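# Move the blue carton from bookcase shelf to desk

## Task

Pull the blue carton out of the line of cartons on the bookcase and set it down on the desk. The brown cartons must stay exactly where they were, neither moved nor rotated. The robot must not tip over or finish leaning, or the task fails. The carton must sit on the desk by itself, not held there by the robot. Finish by opening the gripper and moving away from the carton.

## Robot and tools

ROBOT. A Hello Robot Stretch 3 with one arm. It has a two-wheel differential base (0.33 m long, 0.34 m wide) that can only drive straight or spin in place, never sideways. A lift carries the arm up and down a vertical mast, and the arm telescopes out to the robot's right. To move the gripper forward or back, you drive the base. Spinning in place pivots about the point midway between the wheels, 0.05 m behind the front edge. With the arm retracted and the wrist folded, that spin sweeps a circle of radius 0.28 m. An unfolded, level gripper reaches beyond it. Each finger pad can squeeze with only about 25 N here, so grip firmly and carry loads gently.

FRAMES. The base frame has its origin on the floor between the drive wheels, with x forward, y to the left and z up. hand_pose is reported in this frame, at the point where the closed fingertips meet. With all wrist joints at zero, the hand's x axis points up, its y axis points back toward the mast and its z axis points to the rear. The odometry frame is the base frame as it stood when the scene began.

execute_actions. The actions argument is a list with one action, or an empty list to get the state and images without moving. An action may contain base, joints, or both, plus an optional contact_limits. base takes exactly one key. translate_m is a relative drive in metres from the base's current spot, -1 to 1, positive forward. rotate_rad is a relative turn in radians, -3.2 to 3.2, positive counter-clockwise seen from above. joints is a dictionary of absolute targets by name. lift_m is 0 to 1.1 m (arm height). arm_m is 0 to 0.52 m (extension). wrist_yaw_rad is -1.345 to 4.42: 0 points along the arm, positive swings toward the front, and 3.0 folds the gripper over the base. wrist_pitch_rad is -1.57 to 0.451: 0 is level and negative tips the fingertips down. wrist_roll_rad is -2.911 to 2.911, and at 0 the fingers lie side by side horizontally. gripper_m is -0.089 to 0.179, larger meaning more open. The true fingertip gap is smaller than this value, by about 0.007 when nearly shut and 0.025 when wide. head_pan_rad is -3.953 to 1.73: 0 faces forward, positive turns left and -1.57 faces along the arm. head_tilt_rad is -1.53 to 0.419, with negative looking down. contact_limits accepts only arm_m: a motor effort percentage from 1 to 100. When that effort is reached, the arm stops with contact_stop. Use a negative sign for retracting. Smaller values are gentler, but a very small one stops the arm at once. Motions begin together, and each action lasts at most 15 s. Any joint you omit may keep pushing toward its old target. An unknown key or out-of-range number rejects the whole call. If a result reports a stop, the remaining calls in that reply are skipped. cameras selects which images to return: head_camera, nav_camera, wrist_camera, or all. Omitting it gives all cameras, and [] gives none.

wait takes seconds, from 0 to 10. It commands nothing new and returns the same state and images. zoom_image takes camera and region [x0, y0, x1, y1] in pixels, with (0,0) at the top left and at most 504x504. It enlarges that part of the camera's latest full image. finished_scene takes scene, the current scene's number. It ends the scene for good, so call it only once the carton rests on the desk and the gripper is clear.

RESULTS. base_status and joint_status show how each motion ended. done means it reached the target; for the base, this only means the wheels turned as far as commanded. off_target means it stopped short and may still be pushing. After contact_stop, time_out or torque_fault, the old target is dropped. The arm or lift goes slack after a contact_stop until you command it again, so a loaded lift can sag. on_its_own covers joints you did not command, and its "held at" gives the target, not the actual position. motor_effort is in percent with its peak in brackets. These readings are noisy and biased, and positive means toward higher joint values. lidar_m lists 12 distances in 30-degree sectors, starting straight ahead and going counter-clockwise (4th left, 7th behind, 10th right), measured in a plane 0.17 m high. wrist_depth_mm and head_depth_mm are 7x7 grids of median depth in mm, with "-" meaning no reading. base_odometry, turned_by_wheels and turned_by_imu track motion, with left positive. base_tilt gives lean in degrees, forward and right positive, and may carry an offset of up to about 4 degrees. The pictures line names the cameras in the order their images appear.

GRIPPING. To grasp, command gripper_m below the carton's width; lower values squeeze harder. To release, command at least 0.02 above the value where the fingers made contact. Neither the reading nor done proves you are holding anything. Squeezing too hard triggers a stall guard that weakens the grip. Send a different value to squeeze again.

SAFETY. Fold or unfold the wrist only with lift_m between 0.32 and 0.95, wrist_pitch_rad at -0.4 and roll near 0. Once folded, the lift may go down to 0.25. If wrist_yaw_rad is below -0.4, keep the pitch at -0.5 or lower. If the gripper is above about 0.45 m and the arm pushes into something rigid, the robot can tip over; higher contact limits or a second push make this worse. Never drive while gripping or pushing something that cannot move. Snagging furniture while driving, especially backward, can also tip the robot. If it leans, reverse the last move in small steps, free the gripper, and lower lift_m to about 0.2. The wrist, head and base have no contact stop. Hard pushing can shut off a wrist servo for 10 s. Avoid drops, slams and knocking the brown cartons. The base moves fast only when stowed: lift_m below 0.30, arm_m below 0.03 and wrist_yaw_rad above 2.54. The simulation keeps running between replies, and a loose object may occasionally get a small push. Camera calibration is supplied as K, D and T_world_to_cam relative to the base frame. The wrist camera's pose error grows with arm extension.

Each tool is called after "Request:" as name(argument=value, ...) on one line, values as JSON.

## Session

Request:
execute_actions(actions=[])

Scene clock: 0.00 s.
base_odometry: x=+0.000 y=+0.000 heading=+0.000 (m, m, rad; odometry frame)
turned_by_wheels: +0.000 (rad since the last result)
turned_by_imu: +0.000 (rad since the last result)
base_tilt: forward=-1.0 right=-0.4 (deg)
lidar_m: 2.09 2.41 2.12 2.52 1.82 1.34 1.37 2.29 1.91 2.26 2.13 2.04
head_depth_mm: 1792 1830 1858 1853 1890 1911 1865 / 1845 1943 1976 1970 1989 2009 1966 / 1836 2022 2056 2080 2128 2154 1979 / 1823 2173 2149 2195 2203 2233 2001 / 1810 2293 2330 2329 2380 2382 2031 / 1804 2479 2464 2516 2518 2553 1995 / 1777 2575 2678 2701 2766 2747 2020
base_status: not commanded
joint_positions: lift_m=+0.431 arm_m=+0.002 wrist_yaw_rad=+3.099 wrist_pitch_rad=-0.623 wrist_roll_rad=-0.011 gripper_m=+0.037 head_pan_rad=-0.007 head_tilt_rad=-0.005
joint_status: not commanded
motor_effort: left_wheel=+0 right_wheel=-1 lift_m=+34 arm_m=+0 wrist_yaw_rad=+0 wrist_pitch_rad=+5 wrist_roll_rad=+0 gripper_m=-1 head_pan_rad=+0 head_tilt_rad=+2 (%)
hand_pose: x=-0.0130 y=+0.0465 z=+0.4009 quat_wxyz=(+0.230, +0.674, +0.204, +0.672) (m; base frame)
wrist_depth_mm: - - - - - - - / 978 985 - - - - - / 824 824 823 836 832 841 850 / 706 715 707 716 723 717 723 / 623 621 619 622 625 629 635 / 551 563 - - 552 559 565 / 500 - - - 501 504 513
pictures: head_camera (sideways: a quarter turn clockwise sets it upright), nav_camera (sideways: a quarter turn counterclockwise sets it upright), wrist_camera
Images, in order (width x height): head_camera 896x504, nav_camera 672x504, wrist_camera 644x364.

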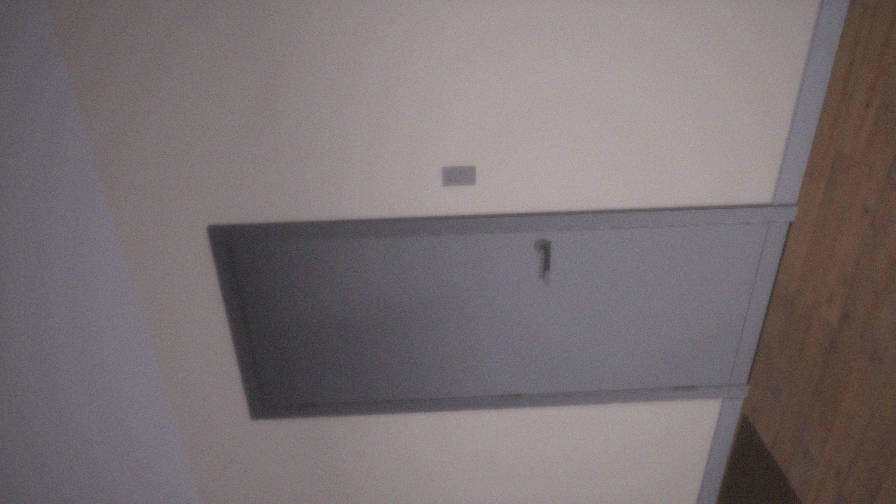

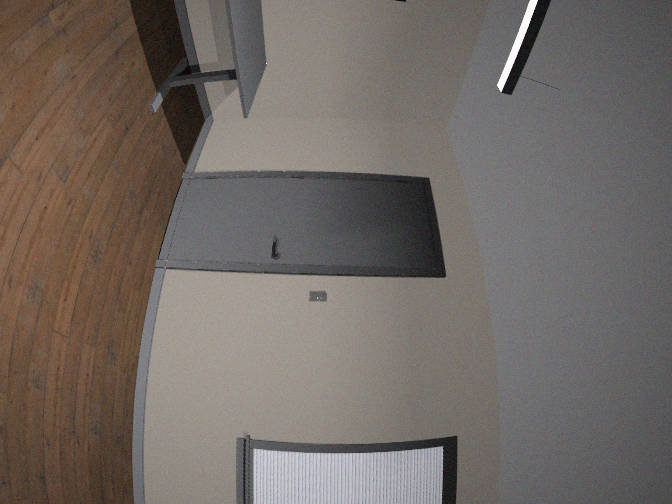

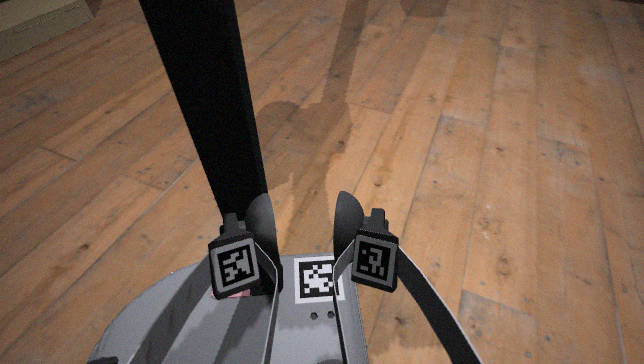

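Request:
execute_actions(actions=[{"joints":{"head_pan_rad":1.5,"head_tilt_rad":-0.4,"wrist_pitch_rad":-0.4}}], cameras=["head_camera","nav_camera"])

Request:
execute_actions(actions=[{"base":{"rotate_rad":1.1},"joints":{"lift_m":0.27}}], cameras=["head_camera","nav_camera"])

Scene clock: 1.67 s.
base_odometry: x=+0.000 y=+0.000 heading=+0.000 (m, m, rad; odometry frame)
turned_by_wheels: +0.000 (rad since the last result)
turned_by_imu: +0.000 (rad since the last result)
base_tilt: forward=-1.0 right=-0.5 (deg)
lidar_m: 2.10 2.42 2.11 2.52 1.81 1.33 1.37 2.28 1.91 2.26 2.13 2.04
head_depth_mm: 2028 2194 2316 2531 2121 1614 1303 / 2121 2272 2440 2616 2135 1611 1309 / 2194 2385 2596 2747 2164 1633 1310 / 2297 2506 2705 2908 2172 1626 1320 / 2428 2635 2895 2988 2158 1649 1322 / 2446 2565 2708 2816 2179 1657 1340 / 2162 2227 2322 2399 2187 1667 1340
base_status: not commanded
joint_positions: lift_m=+0.431 arm_m=+0.002 wrist_yaw_rad=+3.099 wrist_pitch_rad=-0.424 wrist_roll_rad=-0.011 gripper_m=+0.037 head_pan_rad=+1.493 head_tilt_rad=-0.395
joint_status: all done
motor_effort: left_wheel=+0(0) right_wheel=-1(1) lift_m=+34(34) arm_m=-1(1) wrist_yaw_rad=+0(0) wrist_pitch_rad=+11(10) wrist_roll_rad=+0(0) gripper_m=+0(0) head_pan_rad=+4(41) head_tilt_rad=-3(26) (%)
hand_pose: x=-0.0118 y=+0.0762 z=+0.4427 quat_wxyz=(+0.163, +0.690, +0.135, +0.692) (m; base frame)
wrist_depth_mm: - - - - - - - / - - - - - - - / - - - - - - - / 904 929 - 917 925 923 931 / 744 760 - 749 759 760 758 / 641 644 - 643 636 653 647 / 562 567 581 574 561 564 567
pictures: head_camera (sideways: a quarter turn clockwise sets it upright), nav_camera (sideways: a quarter turn counterclockwise sets it upright)
camera_calibration (this result's frames):
head_camera: T_world_to_cam=[[-0.0814834, -0.405908, -0.910274, 1.20323], [-0.993911, 0.101055, 0.0439081, -0.0509971], [0.0741648, 0.90831, -0.411671, 0.490755], [0, 0, 0, 1]] pos_world=[0.0109603, 0.0477989, 1.29954]
nav_camera: T_world_to_cam=[[-0.00195365, 0.358362, 0.933581, -1.17392], [0.997739, -0.0620124, 0.0258919, 0.0181375], [0.0671723, 0.931521, -0.357431, 0.423359], [0, 0, 0, 1]] pos_world=[-0.0488279, 0.0274449, 1.2468]
Images, in order (width x height): head_camera 896x504, nav_camera 672x504.

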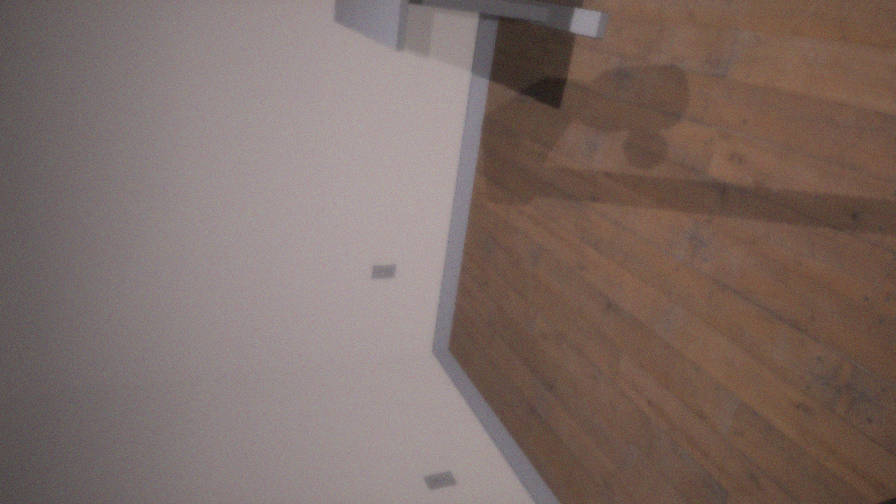

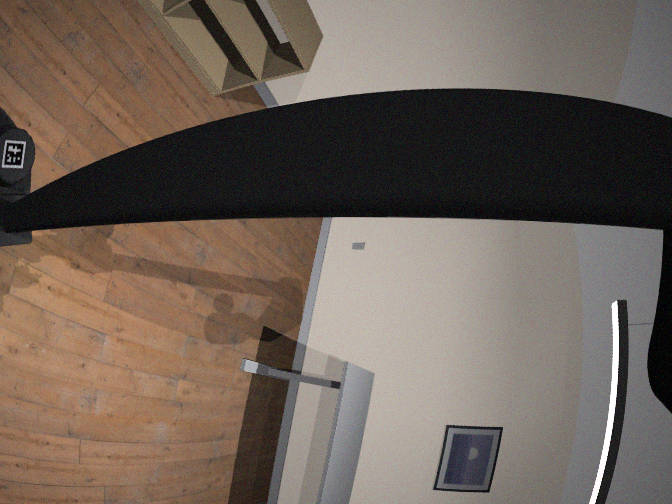

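Scene clock: 4.33 s.
base_odometry: x=+0.000 y=+0.000 heading=+1.100 (m, m, rad; odometry frame)
turned_by_wheels: +1.100 (rad since the last result)
turned_by_imu: +1.099 (rad since the last result)
base_tilt: forward=-1.0 right=-0.4 (deg)
lidar_m: 2.12 2.40 1.56 1.34 1.37 1.93 1.91 2.28 2.11 2.04 2.12 2.42
head_depth_mm: 1445 1571 1697 1767 1749 1607 1311 / 1441 1565 1693 1750 1770 1618 1312 / 1437 1536 1674 1766 1740 1628 1319 / 1430 1543 1667 1693 1752 1644 1319 / 1420 1527 1653 1710 1755 1628 1321 / 1395 1502 1632 1726 1697 1617 1336 / 1399 1504 1618 1733 1901 1657 1333
base_status: done
joint_positions: lift_m=+0.271 arm_m=+0.002 wrist_yaw_rad=+3.099 wrist_pitch_rad=-0.422 wrist_roll_rad=-0.011 gripper_m=+0.037 head_pan_rad=+1.493 head_tilt_rad=-0.396
joint_status: all done
motor_effort: left_wheel=-3(12) right_wheel=+1(8) lift_m=+17(33) arm_m=+0(0) wrist_yaw_rad=+0(1) wrist_pitch_rad=+10(11) wrist_roll_rad=+0(0) gripper_m=-1(1) head_pan_rad=+3(3) head_tilt_rad=-2(3) (%)
hand_pose: x=-0.0118 y=+0.0764 z=+0.2823 quat_wxyz=(+0.162, +0.690, +0.135, +0.692) (m; base frame)
wrist_depth_mm: - - - - - - - / - - - - - - - / 831 833 836 833 845 833 842 / 656 660 - 657 663 655 662 / 544 546 - 546 551 546 543 / 462 - - - 461 466 464 / - - - - 406 407 406
pictures: head_camera (sideways: a quarter turn clockwise sets it upright), nav_camera (sideways: a quarter turn counterclockwise sets it upright)
camera_calibration (this result's frames):
head_camera: T_world_to_cam=[[-0.0814542, -0.406699, -0.909924, 1.20278], [-0.993931, 0.100873, 0.0438882, -0.0509711], [0.0739372, 0.907976, -0.412447, 0.491766], [0, 0, 0, 1]] pos_world=[0.0109496, 0.047798, 1.2995]
nav_camera: T_world_to_cam=[[-0.00197088, 0.359155, 0.933276, -1.17352], [0.997755, -0.0617704, 0.0258783, 0.0181551], [0.0669432, 0.931232, -0.358226, 0.424395], [0, 0, 0, 1]] pos_world=[-0.0488376, 0.027386, 1.24678]
Images, in order (width x height): head_camera 896x504, nav_camera 672x504.

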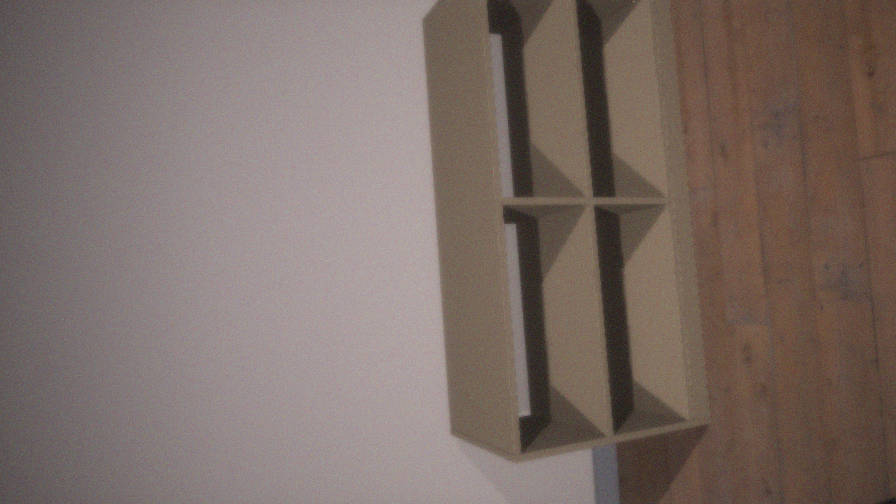

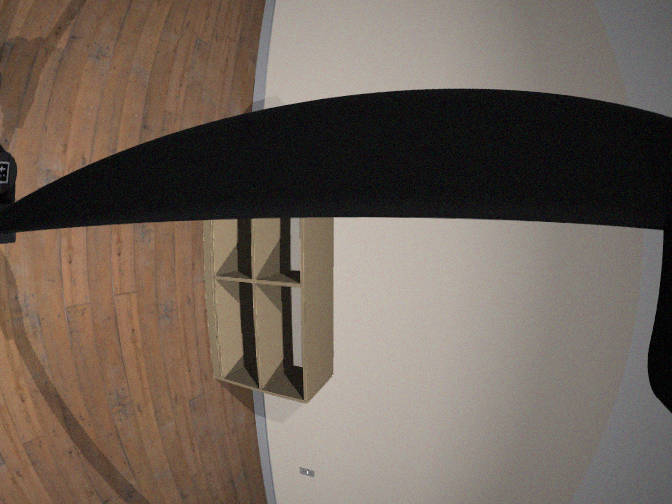

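Empty. The bookcase is probably behind me now.

Request:
execute_actions(actions=[{"base":{"rotate_rad":1.6}}], cameras=["head_camera","nav_camera"])

Scene clock: 7.00 s.
base_odometry: x=+0.000 y=+0.000 heading=+2.700 (m, m, rad; odometry frame)
turned_by_wheels: +1.600 (rad since the last result)
turned_by_imu: +1.594 (rad since the last result)
base_tilt: forward=-1.0 right=-0.4 (deg)
lidar_m: 1.34 1.37 1.94 1.90 2.30 2.09 2.04 2.13 2.41 2.12 2.36 1.56
head_depth_mm: 1830 1961 2111 2335 2103 1609 1307 / 1815 1966 2058 2262 2114 1625 1305 / 1804 1962 1967 2274 2144 1626 1313 / 1798 1909 1997 2226 2122 1646 1314 / 1800 1925 1989 2216 2117 1653 1326 / 1803 1936 2059 2218 2169 1661 1333 / 1764 1922 2069 2230 2183 1652 1341
base_status: done
joint_positions: lift_m=+0.271 arm_m=+0.002 wrist_yaw_rad=+3.099 wrist_pitch_rad=-0.422 wrist_roll_rad=-0.011 gripper_m=+0.037 head_pan_rad=+1.493 head_tilt_rad=-0.396
joint_status: not commanded
motor_effort: left_wheel=-3(12) right_wheel=+2(12) lift_m=+17(17) arm_m=-1(1) wrist_yaw_rad=+0(1) wrist_pitch_rad=+10(10) wrist_roll_rad=+0(0) gripper_m=-1(1) head_pan_rad=+3(4) head_tilt_rad=-2(2) (%)
hand_pose: x=-0.0118 y=+0.0763 z=+0.2823 quat_wxyz=(+0.162, +0.690, +0.135, +0.692) (m; base frame)
wrist_depth_mm: - - - - - - - / - - - - - - - / 825 833 835 827 840 845 841 / 656 660 - 661 654 660 663 / 541 542 - 549 542 548 547 / 465 - - - 465 460 469 / - - - - 405 406 403
pictures: head_camera (sideways: a quarter turn clockwise sets it upright), nav_camera (sideways: a quarter turn counterclockwise sets it upright)
camera_calibration (this result's frames):
head_camera: T_world_to_cam=[[-0.0814514, -0.406754, -0.909899, 1.20275], [-0.993932, 0.100858, 0.0438869, -0.0509693], [0.0739199, 0.907953, -0.412501, 0.491836], [0, 0, 0, 1]] pos_world=[0.0109488, 0.0477979, 1.2995]
nav_camera: T_world_to_cam=[[-0.00197271, 0.359209, 0.933255, -1.17349], [0.997756, -0.061752, 0.0258773, 0.0181563], [0.0669258, 0.931212, -0.358281, 0.424466], [0, 0, 0, 1]] pos_world=[-0.0488383, 0.0273818, 1.24678]
Images, in order (width x height): head_camera 896x504, nav_camera 672x504.

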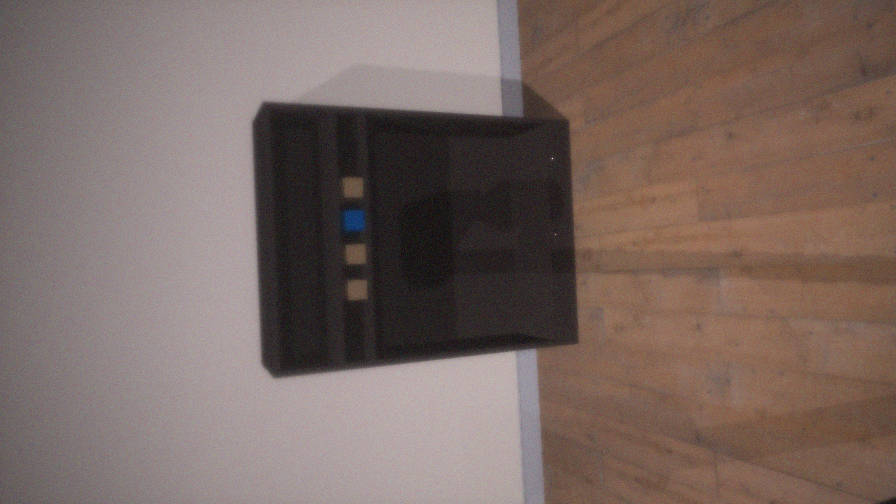

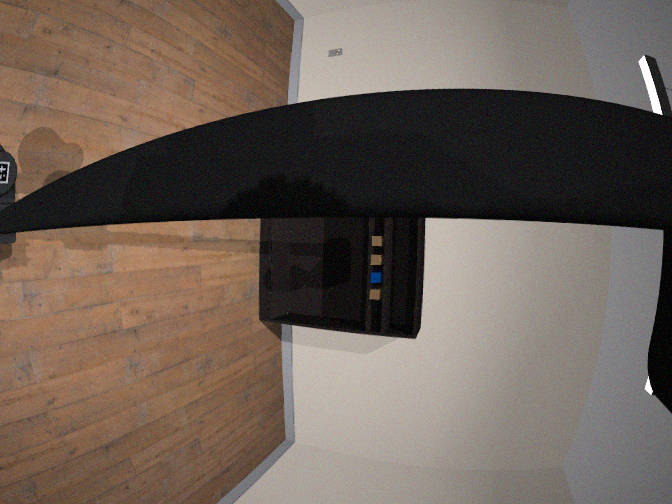

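Request:
execute_actions(actions=[{"base":{"rotate_rad":1.39},"joints":{"head_pan_rad":0,"head_tilt_rad":-0.6}}], cameras=[])

Request:
execute_actions(actions=[{"base":{"translate_m":1.0}}], cameras=[])

Request:
execute_actions(actions=[{"base":{"translate_m":0.28}}], cameras=[])

Request:
execute_actions(actions=[{"base":{"rotate_rad":1.71},"joints":{"head_pan_rad":-1.57,"head_tilt_rad":-0.75}}], cameras=["head_camera"])

Request:
execute_actions(actions=[{"joints":{"lift_m":0.66}}], cameras=[])

Request:
execute_actions(actions=[{"joints":{"wrist_yaw_rad":0,"gripper_m":0.1}}], cameras=[])

Request:
execute_actions(actions=[{"joints":{"wrist_pitch_rad":0.0}}])

Scene clock: 10.33 s.
base_odometry: x=+0.000 y=+0.000 heading=-2.193 (m, m, rad; odometry frame)
turned_by_wheels: +1.390 (rad since the last result)
turned_by_imu: +1.385 (rad since the last result)
base_tilt: forward=-1.0 right=-0.5 (deg)
lidar_m: 1.93 1.91 2.23 2.04 2.05 2.41 2.12 2.61 1.56 1.33 1.37 2.17
head_depth_mm: 1882 2125 2421 2148 1681 1389 1165 / 1875 2081 2333 2134 1696 1384 1167 / 1824 1974 2210 2170 1698 1386 1178 / 1779 1884 2193 2143 1723 1394 1171 / 1743 1844 2163 2129 1709 1408 1176 / 1740 1829 2089 2151 1735 1408 1184 / 1716 1830 2141 2260 1752 1405 1185
base_status: done
joint_positions: lift_m=+0.271 arm_m=+0.002 wrist_yaw_rad=+3.099 wrist_pitch_rad=-0.422 wrist_roll_rad=-0.011 gripper_m=+0.037 head_pan_rad=+0.007 head_tilt_rad=-0.593
joint_status: all done
motor_effort: left_wheel=-3(13) right_wheel=+2(11) lift_m=+17(17) arm_m=-1(1) wrist_yaw_rad=+0(0) wrist_pitch_rad=+10(10) wrist_roll_rad=+0(0) gripper_m=+1(1) head_pan_rad=-4(41) head_tilt_rad=-3(21) (%)
hand_pose: x=-0.0118 y=+0.0763 z=+0.2823 quat_wxyz=(+0.162, +0.690, +0.135, +0.692) (m; base frame)
wrist_depth_mm: - - - - - - - / - - - - - - - / 832 835 830 835 836 833 838 / 663 655 - 660 659 662 659 / 540 542 - 539 543 546 551 / 463 - - - 468 467 463 / - - - - 402 404 406
pictures: none
No camera images: the call's "cameras" was empty. Leave "cameras" out to get every camera's image.

Scene clock: 15.43 s.
base_odometry: x=-0.583 y=-0.812 heading=-2.194 (m, m, rad; odometry frame)
turned_by_wheels: +0.000 (rad since the last result)
turned_by_imu: +0.002 (rad since the last result)
base_tilt: forward=-1.0 right=-0.4 (deg)
lidar_m: 0.95 0.98 1.50 2.18 2.20 2.74 3.12 2.14 1.30 1.44 1.60 1.31
head_depth_mm: 1025 1143 1302 1498 1630 1386 1164 / 1008 1069 986 1213 1599 1378 1169 / 987 1055 1073 1338 1485 1391 1179 / 972 1033 1046 1336 1490 1358 1179 / 957 1002 1051 1305 1486 1367 1190 / 949 997 1063 1290 1466 1349 1187 / 928 986 1060 1266 1401 1332 1185
base_status: done
joint_positions: lift_m=+0.271 arm_m=+0.002 wrist_yaw_rad=+3.099 wrist_pitch_rad=-0.422 wrist_roll_rad=-0.011 gripper_m=+0.037 head_pan_rad=+0.007 head_tilt_rad=-0.594
joint_status: not commanded
motor_effort: left_wheel=-3(10) right_wheel=+2(9) lift_m=+17(17) arm_m=+0(1) wrist_yaw_rad=+0(0) wrist_pitch_rad=+10(10) wrist_roll_rad=+0(0) gripper_m=+0(1) head_pan_rad=-3(4) head_tilt_rad=-3(3) (%)
hand_pose: x=-0.0118 y=+0.0763 z=+0.2823 quat_wxyz=(+0.162, +0.690, +0.135, +0.692) (m; base frame)
wrist_depth_mm: - - - - - - - / - - - - - - - / 823 835 838 839 840 835 831 / 661 657 - 653 658 662 657 / 541 547 - 545 545 544 541 / 460 - - - 465 465 464 / - - - - 404 404 408
pictures: none
No camera images: the call's "cameras" was empty. Leave "cameras" out to get every camera's image.

Scene clock: 18.10 s.
base_odometry: x=-0.747 y=-1.040 heading=-2.194 (m, m, rad; odometry frame)
turned_by_wheels: +0.000 (rad since the last result)
turned_by_imu: +0.001 (rad since the last result)
base_tilt: forward=-1.0 right=-0.4 (deg)
lidar_m: 0.82 0.76 1.16 2.22 2.25 2.78 3.84 2.35 1.41 1.55 1.55 0.68
head_depth_mm: 777 865 683 1075 1358 1380 1163 / 765 830 693 789 956 1169 1154 / 753 814 698 794 1193 1290 1162 / 740 811 703 738 1162 1286 1149 / 729 798 707 741 1140 1263 1148 / 717 789 670 748 1123 1272 1140 / 709 782 675 752 1090 1238 1134
base_status: done
joint_positions: lift_m=+0.271 arm_m=+0.002 wrist_yaw_rad=+3.099 wrist_pitch_rad=-0.422 wrist_roll_rad=-0.011 gripper_m=+0.037 head_pan_rad=+0.007 head_tilt_rad=-0.594
joint_status: not commanded
motor_effort: left_wheel=-2(9) right_wheel=+1(9) lift_m=+18(18) arm_m=+0(1) wrist_yaw_rad=+1(0) wrist_pitch_rad=+10(10) wrist_roll_rad=+0(0) gripper_m=+0(0) head_pan_rad=-3(3) head_tilt_rad=-3(3) (%)
hand_pose: x=-0.0118 y=+0.0763 z=+0.2823 quat_wxyz=(+0.162, +0.690, +0.135, +0.692) (m; base frame)
wrist_depth_mm: - - - - - - 858 / - - - - - - 642 / 832 841 842 834 839 845 657 / 655 661 - 658 656 657 612 / 545 544 - 548 550 540 544 / 463 - - - 462 470 466 / - - - - 403 406 404
pictures: none
No camera images: the call's "cameras" was empty. Leave "cameras" out to get every camera's image.

Scene clock: 20.50 s.
base_odometry: x=-0.747 y=-1.040 heading=-0.484 (m, m, rad; odometry frame)
turned_by_wheels: +1.710 (rad since the last result)
turned_by_imu: +1.703 (rad since the last result)
base_tilt: forward=-1.0 right=-0.5 (deg)
lidar_m: 2.22 2.29 3.10 3.39 1.84 1.41 1.55 1.33 0.68 0.88 0.76 1.29
head_depth_mm: 747 643 762 824 1069 1275 1109 / 749 648 767 1135 1287 1240 1113 / 751 653 771 1128 1318 1234 1115 / 752 659 775 1131 1332 1242 1117 / 752 664 781 792 1333 1242 1119 / 749 632 785 801 1338 1248 1133 / 748 637 786 805 1209 1253 1124
base_status: done
joint_positions: lift_m=+0.271 arm_m=+0.002 wrist_yaw_rad=+3.099 wrist_pitch_rad=-0.422 wrist_roll_rad=-0.011 gripper_m=+0.037 head_pan_rad=-1.563 head_tilt_rad=-0.741
joint_status: all done
motor_effort: left_wheel=-3(14) right_wheel=+1(11) lift_m=+18(17) arm_m=-1(1) wrist_yaw_rad=+1(0) wrist_pitch_rad=+10(10) wrist_roll_rad=+0(0) gripper_m=+0(0) head_pan_rad=-4(41) head_tilt_rad=-4(20) (%)
hand_pose: x=-0.0118 y=+0.0763 z=+0.2823 quat_wxyz=(+0.162, +0.690, +0.135, +0.692) (m; base frame)
wrist_depth_mm: - - - - - - - / - - - - - - - / 829 820 840 835 836 825 838 / 664 658 - 665 656 653 662 / 541 545 - 543 551 541 546 / 461 - - - 468 462 463 / - - - - 405 407 405
pictures: head_camera (sideways: a quarter turn clockwise sets it upright)
camera_calibration (this result's frames):
head_camera: T_world_to_cam=[[0.0441267, 0.69586, -0.71682, 0.950243], [0.999023, -0.0289356, 0.0334093, -0.0494681], [0.00250657, -0.717594, -0.696457, 0.8617], [0, 0, 0, 1]] pos_world=[0.00532885, -0.0443169, 1.28294]
Images, in order (width x height): head_camera 896x504.

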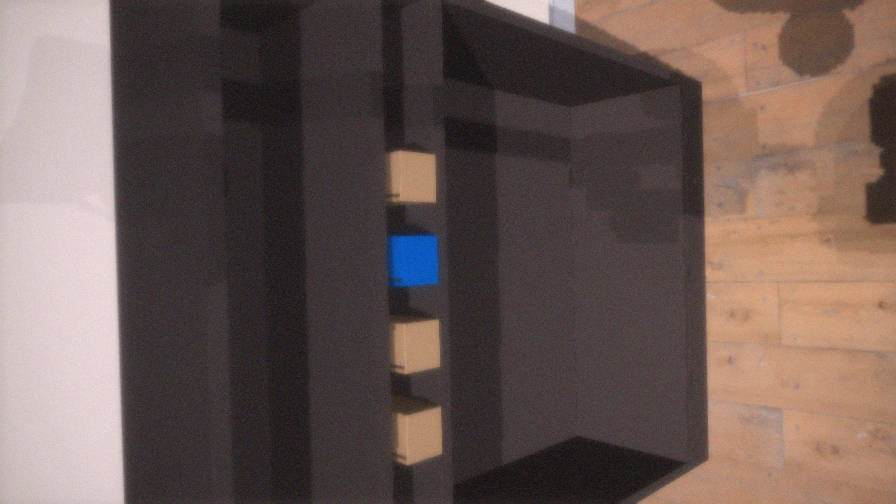

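Scene clock: 24.87 s.
base_odometry: x=-0.747 y=-1.040 heading=-0.484 (m, m, rad; odometry frame)
turned_by_wheels: +0.000 (rad since the last result)
turned_by_imu: +0.000 (rad since the last result)
base_tilt: forward=-1.0 right=-0.5 (deg)
lidar_m: 2.22 2.30 3.11 3.39 1.84 1.41 1.54 1.33 0.68 0.87 0.77 1.29
head_depth_mm: 747 645 759 824 1067 1276 1174 / 745 651 767 1131 1282 1227 - / 751 654 772 1132 1314 1236 1178 / 754 658 777 1133 1322 1243 - / 750 663 780 798 1337 1245 1122 / 750 632 784 800 1331 1244 1121 / 748 637 788 806 1211 1246 1117
base_status: not commanded
joint_positions: lift_m=+0.659 arm_m=+0.002 wrist_yaw_rad=+3.099 wrist_pitch_rad=-0.422 wrist_roll_rad=-0.011 gripper_m=+0.037 head_pan_rad=-1.563 head_tilt_rad=-0.741
joint_status: all done
motor_effort: left_wheel=-3(2) right_wheel=+2(2) lift_m=+50(54) arm_m=-1(1) wrist_yaw_rad=+0(0) wrist_pitch_rad=+10(10) wrist_roll_rad=+0(0) gripper_m=-1(0) head_pan_rad=-3(3) head_tilt_rad=-4(4) (%)
hand_pose: x=-0.0118 y=+0.0764 z=+0.6712 quat_wxyz=(+0.162, +0.690, +0.134, +0.692) (m; base frame)
wrist_depth_mm: - - - - - - - / - - - - - - - / - - - - - - - / - - - - - - - / - - - - - - - / 912 895 - 915 888 899 906 / 785 785 786 794 786 789 783
pictures: none
No camera images: the call's "cameras" was empty. Leave "cameras" out to get every camera's image.

Scene clock: 27.43 s.
base_odometry: x=-0.747 y=-1.040 heading=-0.484 (m, m, rad; odometry frame)
turned_by_wheels: +0.000 (rad since the last result)
turned_by_imu: +0.000 (rad since the last result)
base_tilt: forward=-0.9 right=-0.4 (deg)
lidar_m: 2.22 2.30 3.11 3.40 1.85 1.41 1.55 1.33 0.68 0.87 0.76 1.29
head_depth_mm: 748 642 764 824 1070 1270 1171 / 747 648 765 1138 1286 1231 - / 748 656 773 1137 1317 1249 - / 752 661 775 1132 1330 1243 1095 / 753 663 781 799 1331 1240 1111 / 749 631 784 803 1332 1250 1123 / 747 636 792 803 1206 1242 1122
base_status: not commanded
joint_positions: lift_m=+0.659 arm_m=+0.002 wrist_yaw_rad=+0.003 wrist_pitch_rad=-0.422 wrist_roll_rad=-0.011 gripper_m=+0.100 head_pan_rad=-1.563 head_tilt_rad=-0.741
joint_status: all done
motor_effort: left_wheel=-3(3) right_wheel=+2(4) lift_m=+50(50) arm_m=-2(1) wrist_yaw_rad=-2(2) wrist_pitch_rad=+10(10) wrist_roll_rad=+0(0) gripper_m=+0(100) head_pan_rad=-3(4) head_tilt_rad=-4(4) (%)
hand_pose: x=-0.0207 y=-0.3713 z=+0.6712 quat_wxyz=(+0.696, +0.150, -0.687, -0.146) (m; base frame)
wrist_depth_mm: 553 555 558 570 574 463 370 / 578 609 620 619 630 467 693 / 584 673 688 689 690 470 784 / 579 747 757 779 754 539 878 / 590 794 873 867 871 979 - / 661 751 789 789 767 896 888 / 788 722 724 731 736 786 791
pictures: none
No camera images: the call's "cameras" was empty. Leave "cameras" out to get every camera's image.

Scene clock: 28.47 s.
base_odometry: x=-0.747 y=-1.040 heading=-0.484 (m, m, rad; odometry frame)
turned_by_wheels: +0.000 (rad since the last result)
turned_by_imu: +0.000 (rad since the last result)
base_tilt: forward=-0.9 right=-0.4 (deg)
lidar_m: 2.22 2.30 3.12 3.39 1.84 1.41 1.55 1.33 0.68 0.87 0.76 1.29
head_depth_mm: 746 645 762 822 1073 1266 1181 / 745 647 767 1139 1278 1242 - / 747 653 771 1138 1323 1235 - / 753 659 777 1138 1331 1240 1116 / 752 663 779 793 1342 1247 1118 / 749 633 782 797 1335 1249 1120 / 746 639 790 804 1211 1249 1131
base_status: not commanded
joint_positions: lift_m=+0.659 arm_m=+0.002 wrist_yaw_rad=+0.003 wrist_pitch_rad=-0.027 wrist_roll_rad=-0.011 gripper_m=+0.100 head_pan_rad=-1.563 head_tilt_rad=-0.741
joint_status: all done
motor_effort: left_wheel=-3(3) right_wheel=+2(1) lift_m=+50(50) arm_m=-1(1) wrist_yaw_rad=-2(3) wrist_pitch_rad=+12(13) wrist_roll_rad=+0(0) gripper_m=+0(0) head_pan_rad=-4(3) head_tilt_rad=-5(4) (%)
hand_pose: x=-0.0206 y=-0.4029 z=+0.7673 quat_wxyz=(+0.711, +0.011, -0.703, -0.008) (m; base frame)
wrist_depth_mm: 561 566 565 569 579 469 632 / 531 583 413 462 563 411 669 / 393 358 359 360 461 443 693 / 530 624 637 642 655 445 727 / 573 654 668 678 672 474 759 / 572 688 701 701 712 451 800 / 561 733 723 733 736 564 836
pictures: head_camera (sideways: a quarter turn clockwise sets it upright), nav_camera (sideways: a quarter turn counterclockwise sets it upright), wrist_camera
camera_calibration (this result's frames):
head_camera: T_world_to_cam=[[0.0441269, 0.69586, -0.71682, 0.950242], [0.999023, -0.0289359, 0.0334093, -0.0494681], [0.00250631, -0.717594, -0.696457, 0.8617], [0, 0, 0, 1]] pos_world=[0.00532883, -0.0443169, 1.28294]
nav_camera: T_world_to_cam=[[0.0350111, -0.652437, 0.757034, -0.943914], [-0.99932, -0.0316461, 0.0189426, 0.0393769], [0.0115983, -0.757182, -0.653101, 0.808397], [0, 0, 0, 1]] pos_world=[0.0630216, -0.00249423, 1.24179]
wrist_camera: T_world_to_cam=[[-0.99878, 0.0459744, -0.018038, 0.00298565], [0.0288348, 0.246337, -0.968755, 0.869566], [-0.0400945, -0.968093, -0.247362, -0.0333375], [0, 0, 0, 1]] pos_world=[-0.0234284, -0.246618, 0.834204]
Images, in order (width x height): head_camera 896x504, nav_camera 672x504, wrist_camera 644x364.

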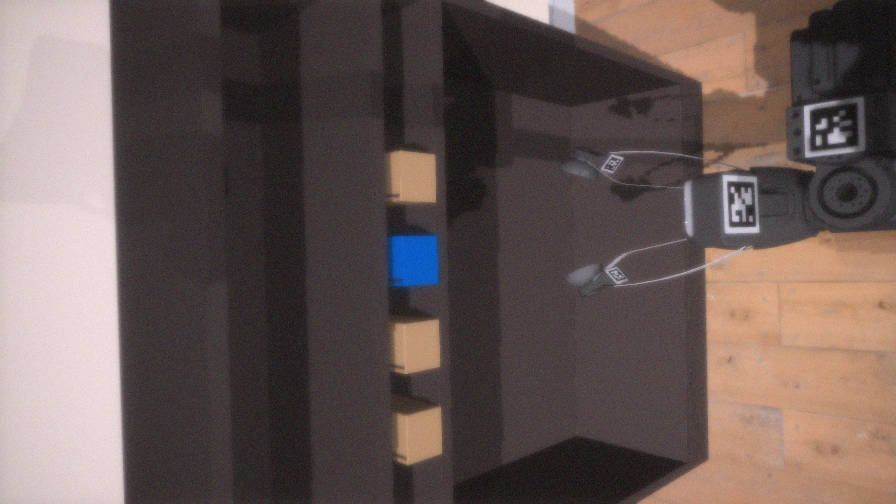

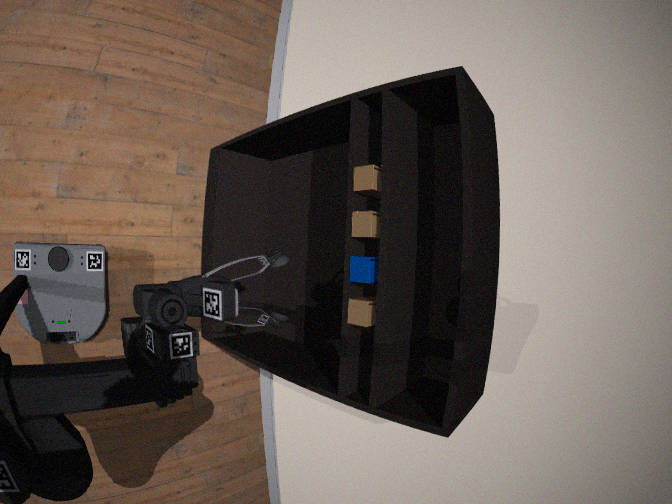

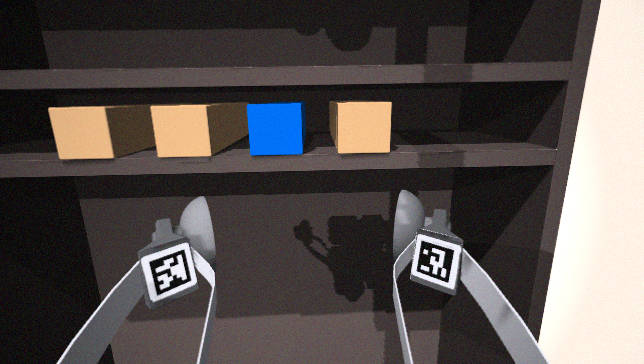

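Request:
execute_actions(actions=[{"base":{"translate_m":0.035},"joints":{"wrist_pitch_rad":0.04,"lift_m":0.675,"arm_m":0.16,"gripper_m":0.09}}], cameras=["head_camera","wrist_camera"])

Scene clock: 31.33 s.
base_odometry: x=-0.716 y=-1.056 heading=-0.484 (m, m, rad; odometry frame)
turned_by_wheels: +0.000 (rad since the last result)
turned_by_imu: +0.000 (rad since the last result)
base_tilt: forward=-1.0 right=-0.4 (deg)
lidar_m: 2.18 2.26 3.04 3.84 1.87 1.44 1.59 1.33 0.70 0.87 0.74 1.29
head_depth_mm: 745 643 764 888 1097 1308 - / 742 646 767 1128 1324 - 1098 / 745 654 770 1133 - 1230 1115 / 752 660 777 982 1330 1237 1116 / 749 662 779 771 1328 1254 1121 / 750 631 788 776 1341 1251 1123 / 746 637 790 829 1129 1267 1126
base_status: done
joint_positions: lift_m=+0.674 arm_m=+0.160 wrist_yaw_rad=+0.002 wrist_pitch_rad=+0.015 wrist_roll_rad=-0.011 gripper_m=+0.090 head_pan_rad=-1.563 head_tilt_rad=-0.741
joint_status: all done
motor_effort: left_wheel=-3(6) right_wheel=+1(7) lift_m=+50(53) arm_m=+5(6) wrist_yaw_rad=-1(3) wrist_pitch_rad=+11(13) wrist_roll_rad=+0(0) gripper_m=-1(100) head_pan_rad=-3(4) head_tilt_rad=-4(4) (%)
hand_pose: x=-0.0209 y=-0.5612 z=+0.7928 quat_wxyz=(+0.711, -0.004, -0.703, +0.006) (m; base frame)
wrist_depth_mm: 426 428 435 438 439 445 357 / 443 442 446 445 455 454 328 / 251 220 269 273 277 467 344 / 237 207 267 211 215 278 331 / 220 215 223 224 226 227 229 / 501 507 514 521 524 508 363 / 516 531 533 540 543 524 367
pictures: head_camera (sideways: a quarter turn clockwise sets it upright), wrist_camera
camera_calibration (this result's frames):
head_camera: T_world_to_cam=[[0.0442426, 0.695853, -0.71682, 0.950241], [0.999018, -0.0291021, 0.0334092, -0.0494681], [0.00238698, -0.717594, -0.696457, 0.861701], [0, 0, 0, 1]] pos_world=[0.00532146, -0.0443168, 1.28294]
wrist_camera: T_world_to_cam=[[-0.998718, 0.0464716, -0.0200533, 0.0122747], [0.0292353, 0.206244, -0.978064, 0.91818], [-0.0413163, -0.977397, -0.207338, -0.217219], [0, 0, 0, 1]] pos_world=[-0.023559, -0.402248, 0.853247]
Images, in order (width x height): head_camera 896x504, wrist_camera 644x364.

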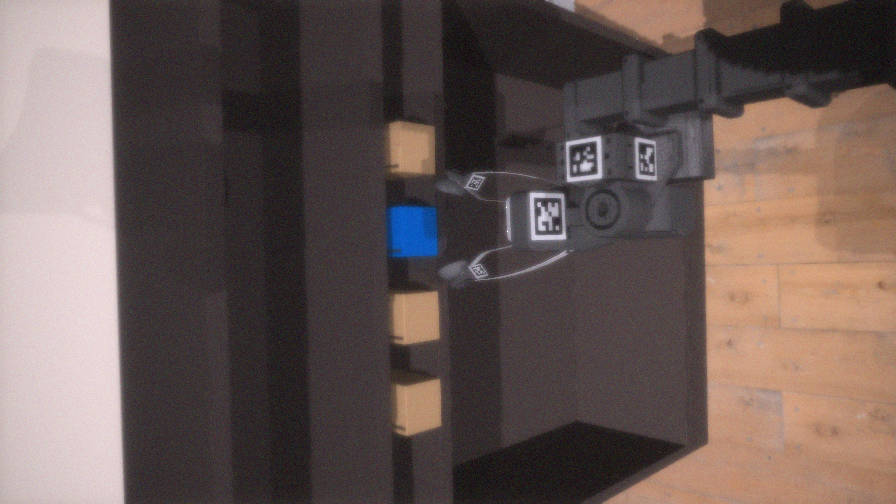

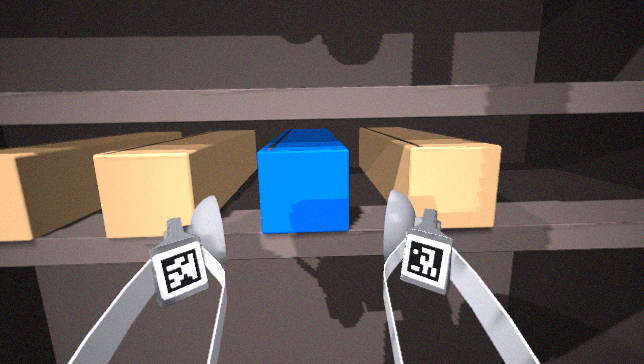

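Request:
execute_actions(actions=[{"joints":{"lift_m":0.681,"arm_m":0.215,"gripper_m":0.086}}], cameras=["head_camera","wrist_camera"])

Scene clock: 33.20 s.
base_odometry: x=-0.716 y=-1.056 heading=-0.484 (m, m, rad; odometry frame)
turned_by_wheels: +0.000 (rad since the last result)
turned_by_imu: +0.000 (rad since the last result)
base_tilt: forward=-1.0 right=-0.4 (deg)
lidar_m: 2.18 2.26 3.06 3.83 1.87 1.44 1.58 1.33 0.70 0.88 0.74 1.29
head_depth_mm: 743 642 762 887 1090 1269 - / 742 648 766 1139 - 1232 1102 / 746 653 774 1135 - 1234 1114 / 753 660 773 822 1332 1247 1120 / 753 663 776 773 1333 1243 1124 / 749 631 783 773 1332 1252 1121 / 745 637 788 830 1122 1262 1121
base_status: not commanded
joint_positions: lift_m=+0.680 arm_m=+0.215 wrist_yaw_rad=+0.002 wrist_pitch_rad=+0.015 wrist_roll_rad=-0.011 gripper_m=+0.086 head_pan_rad=-1.563 head_tilt_rad=-0.741
joint_status: all done
motor_effort: left_wheel=-3(3) right_wheel=+2(1) lift_m=+50(51) arm_m=+5(6) wrist_yaw_rad=-2(1) wrist_pitch_rad=+11(11) wrist_roll_rad=+0(0) gripper_m=+1(84) head_pan_rad=-3(4) head_tilt_rad=-4(4) (%)
hand_pose: x=-0.0209 y=-0.6162 z=+0.7988 quat_wxyz=(+0.711, -0.004, -0.703, +0.006) (m; base frame)
wrist_depth_mm: 377 381 382 385 390 393 360 / 390 392 393 400 399 400 328 / 150 151 152 153 155 156 331 / 153 171 222 157 206 158 328 / 156 158 162 160 180 163 222 / 165 163 171 171 174 174 177 / 464 472 474 477 481 479 370
pictures: head_camera (sideways: a quarter turn clockwise sets it upright), wrist_camera
camera_calibration (this result's frames):
head_camera: T_world_to_cam=[[0.0442426, 0.695853, -0.71682, 0.950241], [0.999018, -0.0291021, 0.0334092, -0.0494681], [0.00238698, -0.717594, -0.696457, 0.861701], [0, 0, 0, 1]] pos_world=[0.00532146, -0.0443168, 1.28294]
wrist_camera: T_world_to_cam=[[-0.998718, 0.046479, -0.0200594, 0.0149586], [0.0292376, 0.206121, -0.97809, 0.935369], [-0.041326, -0.977422, -0.207216, -0.26984], [0, 0, 0, 1]] pos_world=[-0.02356, -0.457242, 0.85926]
Images, in order (width x height): head_camera 896x504, wrist_camera 644x364.

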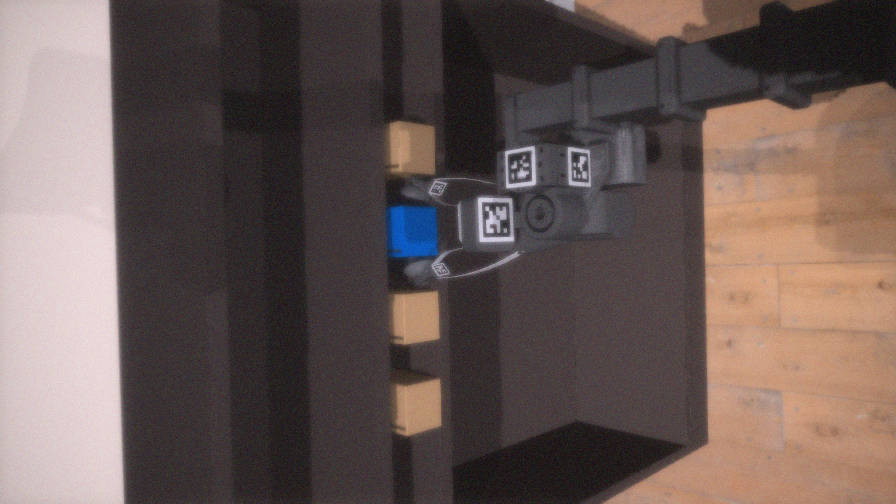

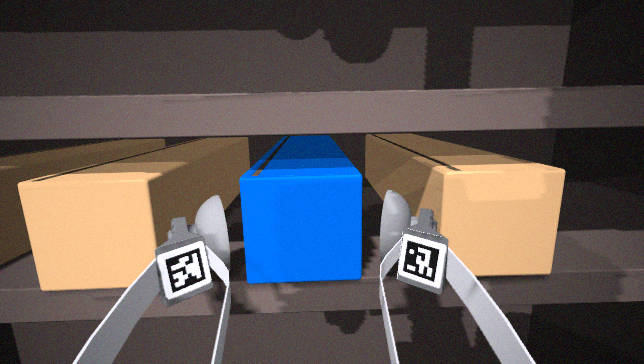

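Request:
execute_actions(actions=[{"joints":{"arm_m":0.26}}], cameras=["wrist_camera"])

Request:
execute_actions(actions=[{"joints":{"gripper_m":0.0}}], cameras=[])

Request:
execute_actions(actions=[{"joints":{"arm_m":0.2}}], cameras=["head_camera","wrist_camera"])

Scene clock: 34.97 s.
base_odometry: x=-0.716 y=-1.056 heading=-0.484 (m, m, rad; odometry frame)
turned_by_wheels: +0.000 (rad since the last result)
turned_by_imu: +0.000 (rad since the last result)
base_tilt: forward=-1.0 right=-0.4 (deg)
lidar_m: 2.19 2.26 3.05 3.85 1.87 1.44 1.58 1.33 0.70 0.87 0.74 1.29
head_depth_mm: 749 643 763 888 1091 1291 - / 744 648 769 811 - 1220 1092 / 746 654 774 757 1324 1229 1114 / 752 661 777 768 1332 1243 1116 / 750 664 777 775 1332 1249 1119 / 750 632 785 774 1341 1254 1120 / 748 637 787 828 1123 1267 1128
base_status: not commanded
joint_positions: lift_m=+0.680 arm_m=+0.260 wrist_yaw_rad=+0.002 wrist_pitch_rad=+0.015 wrist_roll_rad=-0.011 gripper_m=+0.086 head_pan_rad=-1.563 head_tilt_rad=-0.741
joint_status: all done
motor_effort: left_wheel=-2(3) right_wheel=+1(2) lift_m=+50(50) arm_m=+7(6) wrist_yaw_rad=-1(2) wrist_pitch_rad=+11(11) wrist_roll_rad=+0(0) gripper_m=-6(6) head_pan_rad=-4(4) head_tilt_rad=-4(4) (%)
hand_pose: x=-0.0209 y=-0.6611 z=+0.7988 quat_wxyz=(+0.711, -0.004, -0.703, +0.006) (m; base frame)
wrist_depth_mm: 337 340 342 346 350 349 348 / 347 348 350 353 355 358 110 / 107 107 108 109 110 111 112 / 149 171 209 138 189 132 128 / 112 134 115 116 135 117 116 / 115 125 119 120 152 120 121 / 119 127 126 127 129 130 130
pictures: wrist_camera
camera_calibration (this result's frames):
wrist_camera: T_world_to_cam=[[-0.998718, 0.0464718, -0.02006, 0.0170432], [0.0292367, 0.206118, -0.97809, 0.944624], [-0.0413189, -0.977423, -0.207213, -0.313732], [0, 0, 0, 1]] pos_world=[-0.0235593, -0.502145, 0.85926]
Images, in order (width x height): wrist_camera 644x364.

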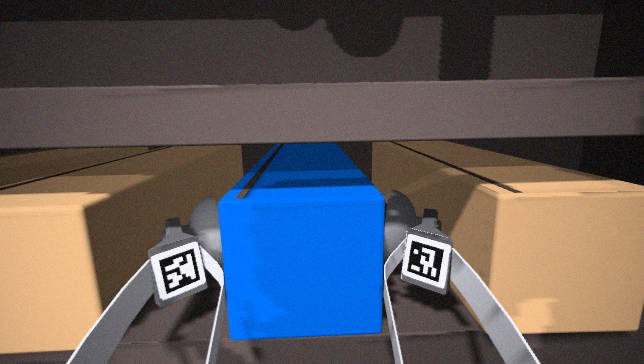

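Scene clock: 36.30 s.
base_odometry: x=-0.716 y=-1.056 heading=-0.484 (m, m, rad; odometry frame)
turned_by_wheels: +0.000 (rad since the last result)
turned_by_imu: +0.000 (rad since the last result)
base_tilt: forward=-1.0 right=-0.4 (deg)
lidar_m: 2.19 2.26 3.08 3.84 1.87 1.44 1.58 1.33 0.70 0.88 0.74 1.29
head_depth_mm: 749 643 758 889 1091 1292 - / 746 650 763 810 - 1226 1088 / 746 655 770 754 1328 1240 1118 / 753 659 774 767 1325 1238 1115 / 751 662 779 772 1334 1250 1120 / 750 632 785 773 1346 1241 1121 / 746 638 789 830 1115 1268 1131
base_status: not commanded
joint_positions: lift_m=+0.680 arm_m=+0.260 wrist_yaw_rad=+0.002 wrist_pitch_rad=+0.015 wrist_roll_rad=-0.011 gripper_m=+0.049 head_pan_rad=-1.563 head_tilt_rad=-0.741
joint_status: gripper_m off_target (ended at +0.049, target +0.000)
motor_effort: left_wheel=-3(2) right_wheel=+2(2) lift_m=+50(50) arm_m=+7(7) wrist_yaw_rad=-2(1) wrist_pitch_rad=+11(11) wrist_roll_rad=+0(0) gripper_m=-100(100) head_pan_rad=-4(4) head_tilt_rad=-4(4) (%)
hand_pose: x=-0.0209 y=-0.6611 z=+0.7988 quat_wxyz=(+0.711, -0.004, -0.703, +0.006) (m; base frame)
wrist_depth_mm: 337 342 343 346 350 350 348 / 346 348 350 352 354 357 110 / 107 107 108 109 110 111 112 / 149 171 209 138 189 132 128 / 111 134 115 116 135 117 116 / 115 125 120 120 148 120 120 / 119 127 126 127 129 130 130
pictures: none
No camera images: the call's "cameras" was empty. Leave "cameras" out to get every camera's image.

Scene clock: 37.90 s.
base_odometry: x=-0.716 y=-1.056 heading=-0.484 (m, m, rad; odometry frame)
turned_by_wheels: +0.000 (rad since the last result)
turned_by_imu: +0.000 (rad since the last result)
base_tilt: forward=-1.0 right=-0.4 (deg)
lidar_m: 2.19 2.27 3.08 3.84 1.87 1.44 1.58 1.33 0.70 0.87 0.75 1.29
head_depth_mm: 747 642 763 886 1090 1286 - / 742 647 765 1138 - 1224 1098 / 746 652 772 816 - 1236 1115 / 754 658 771 732 1341 1231 1119 / 750 662 780 773 1338 1237 1117 / 748 631 786 776 1346 1248 1124 / 746 638 785 832 1123 1269 1123
base_status: not commanded
joint_positions: lift_m=+0.680 arm_m=+0.200 wrist_yaw_rad=+0.002 wrist_pitch_rad=+0.015 wrist_roll_rad=-0.011 gripper_m=+0.023 head_pan_rad=-1.563 head_tilt_rad=-0.741
joint_status: all done
on_its_own: gripper_m moved -0.026 toward your old target +0.000
motor_effort: left_wheel=-3(3) right_wheel=+2(2) lift_m=+50(50) arm_m=-6(7) wrist_yaw_rad=-1(2) wrist_pitch_rad=+11(11) wrist_roll_rad=+0(0) gripper_m=-100(100) head_pan_rad=-4(3) head_tilt_rad=-4(4) (%)
hand_pose: x=-0.0209 y=-0.6019 z=+0.7988 quat_wxyz=(+0.711, -0.004, -0.703, +0.006) (m; base frame)
wrist_depth_mm: 389 394 395 398 404 407 358 / 403 403 404 408 416 415 328 / 222 164 166 167 168 435 330 / 177 171 209 138 189 173 332 / 173 172 115 116 175 178 222 / 182 183 120 120 335 189 191 / 479 484 486 488 496 502 368
pictures: head_camera (sideways: a quarter turn clockwise sets it upright), wrist_camera
camera_calibration (this result's frames):
head_camera: T_world_to_cam=[[0.0442426, 0.695854, -0.716819, 0.950241], [0.999018, -0.0291021, 0.0334092, -0.0494681], [0.00238697, -0.717594, -0.696458, 0.861701], [0, 0, 0, 1]] pos_world=[0.00532146, -0.0443167, 1.28294]
wrist_camera: T_world_to_cam=[[-0.998718, 0.0464789, -0.0200657, 0.0143029], [0.029238, 0.205985, -0.978118, 0.932415], [-0.0413287, -0.977451, -0.207079, -0.256064], [0, 0, 0, 1]] pos_world=[-0.0235602, -0.443018, 0.859273]
Images, in order (width x height): head_camera 896x504, wrist_camera 644x364.

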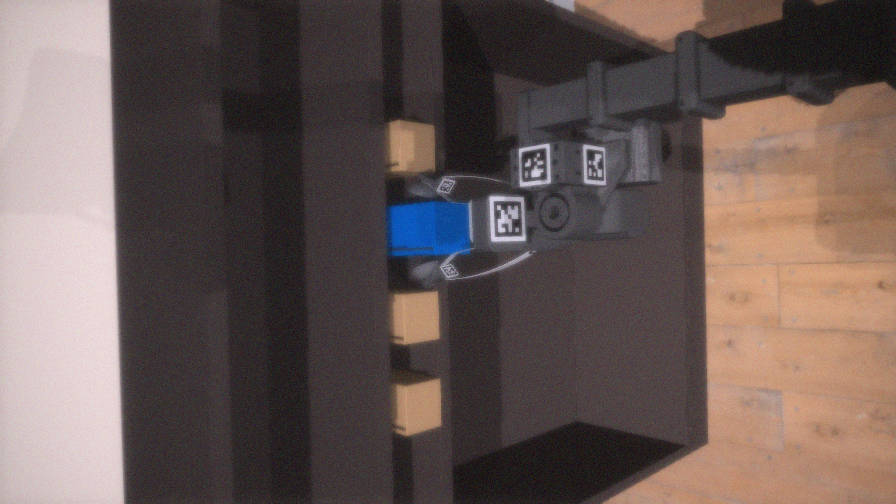

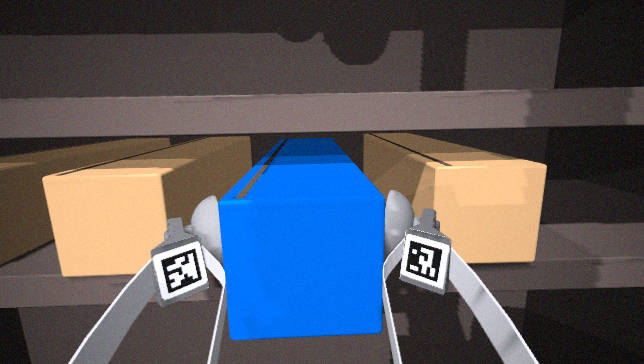

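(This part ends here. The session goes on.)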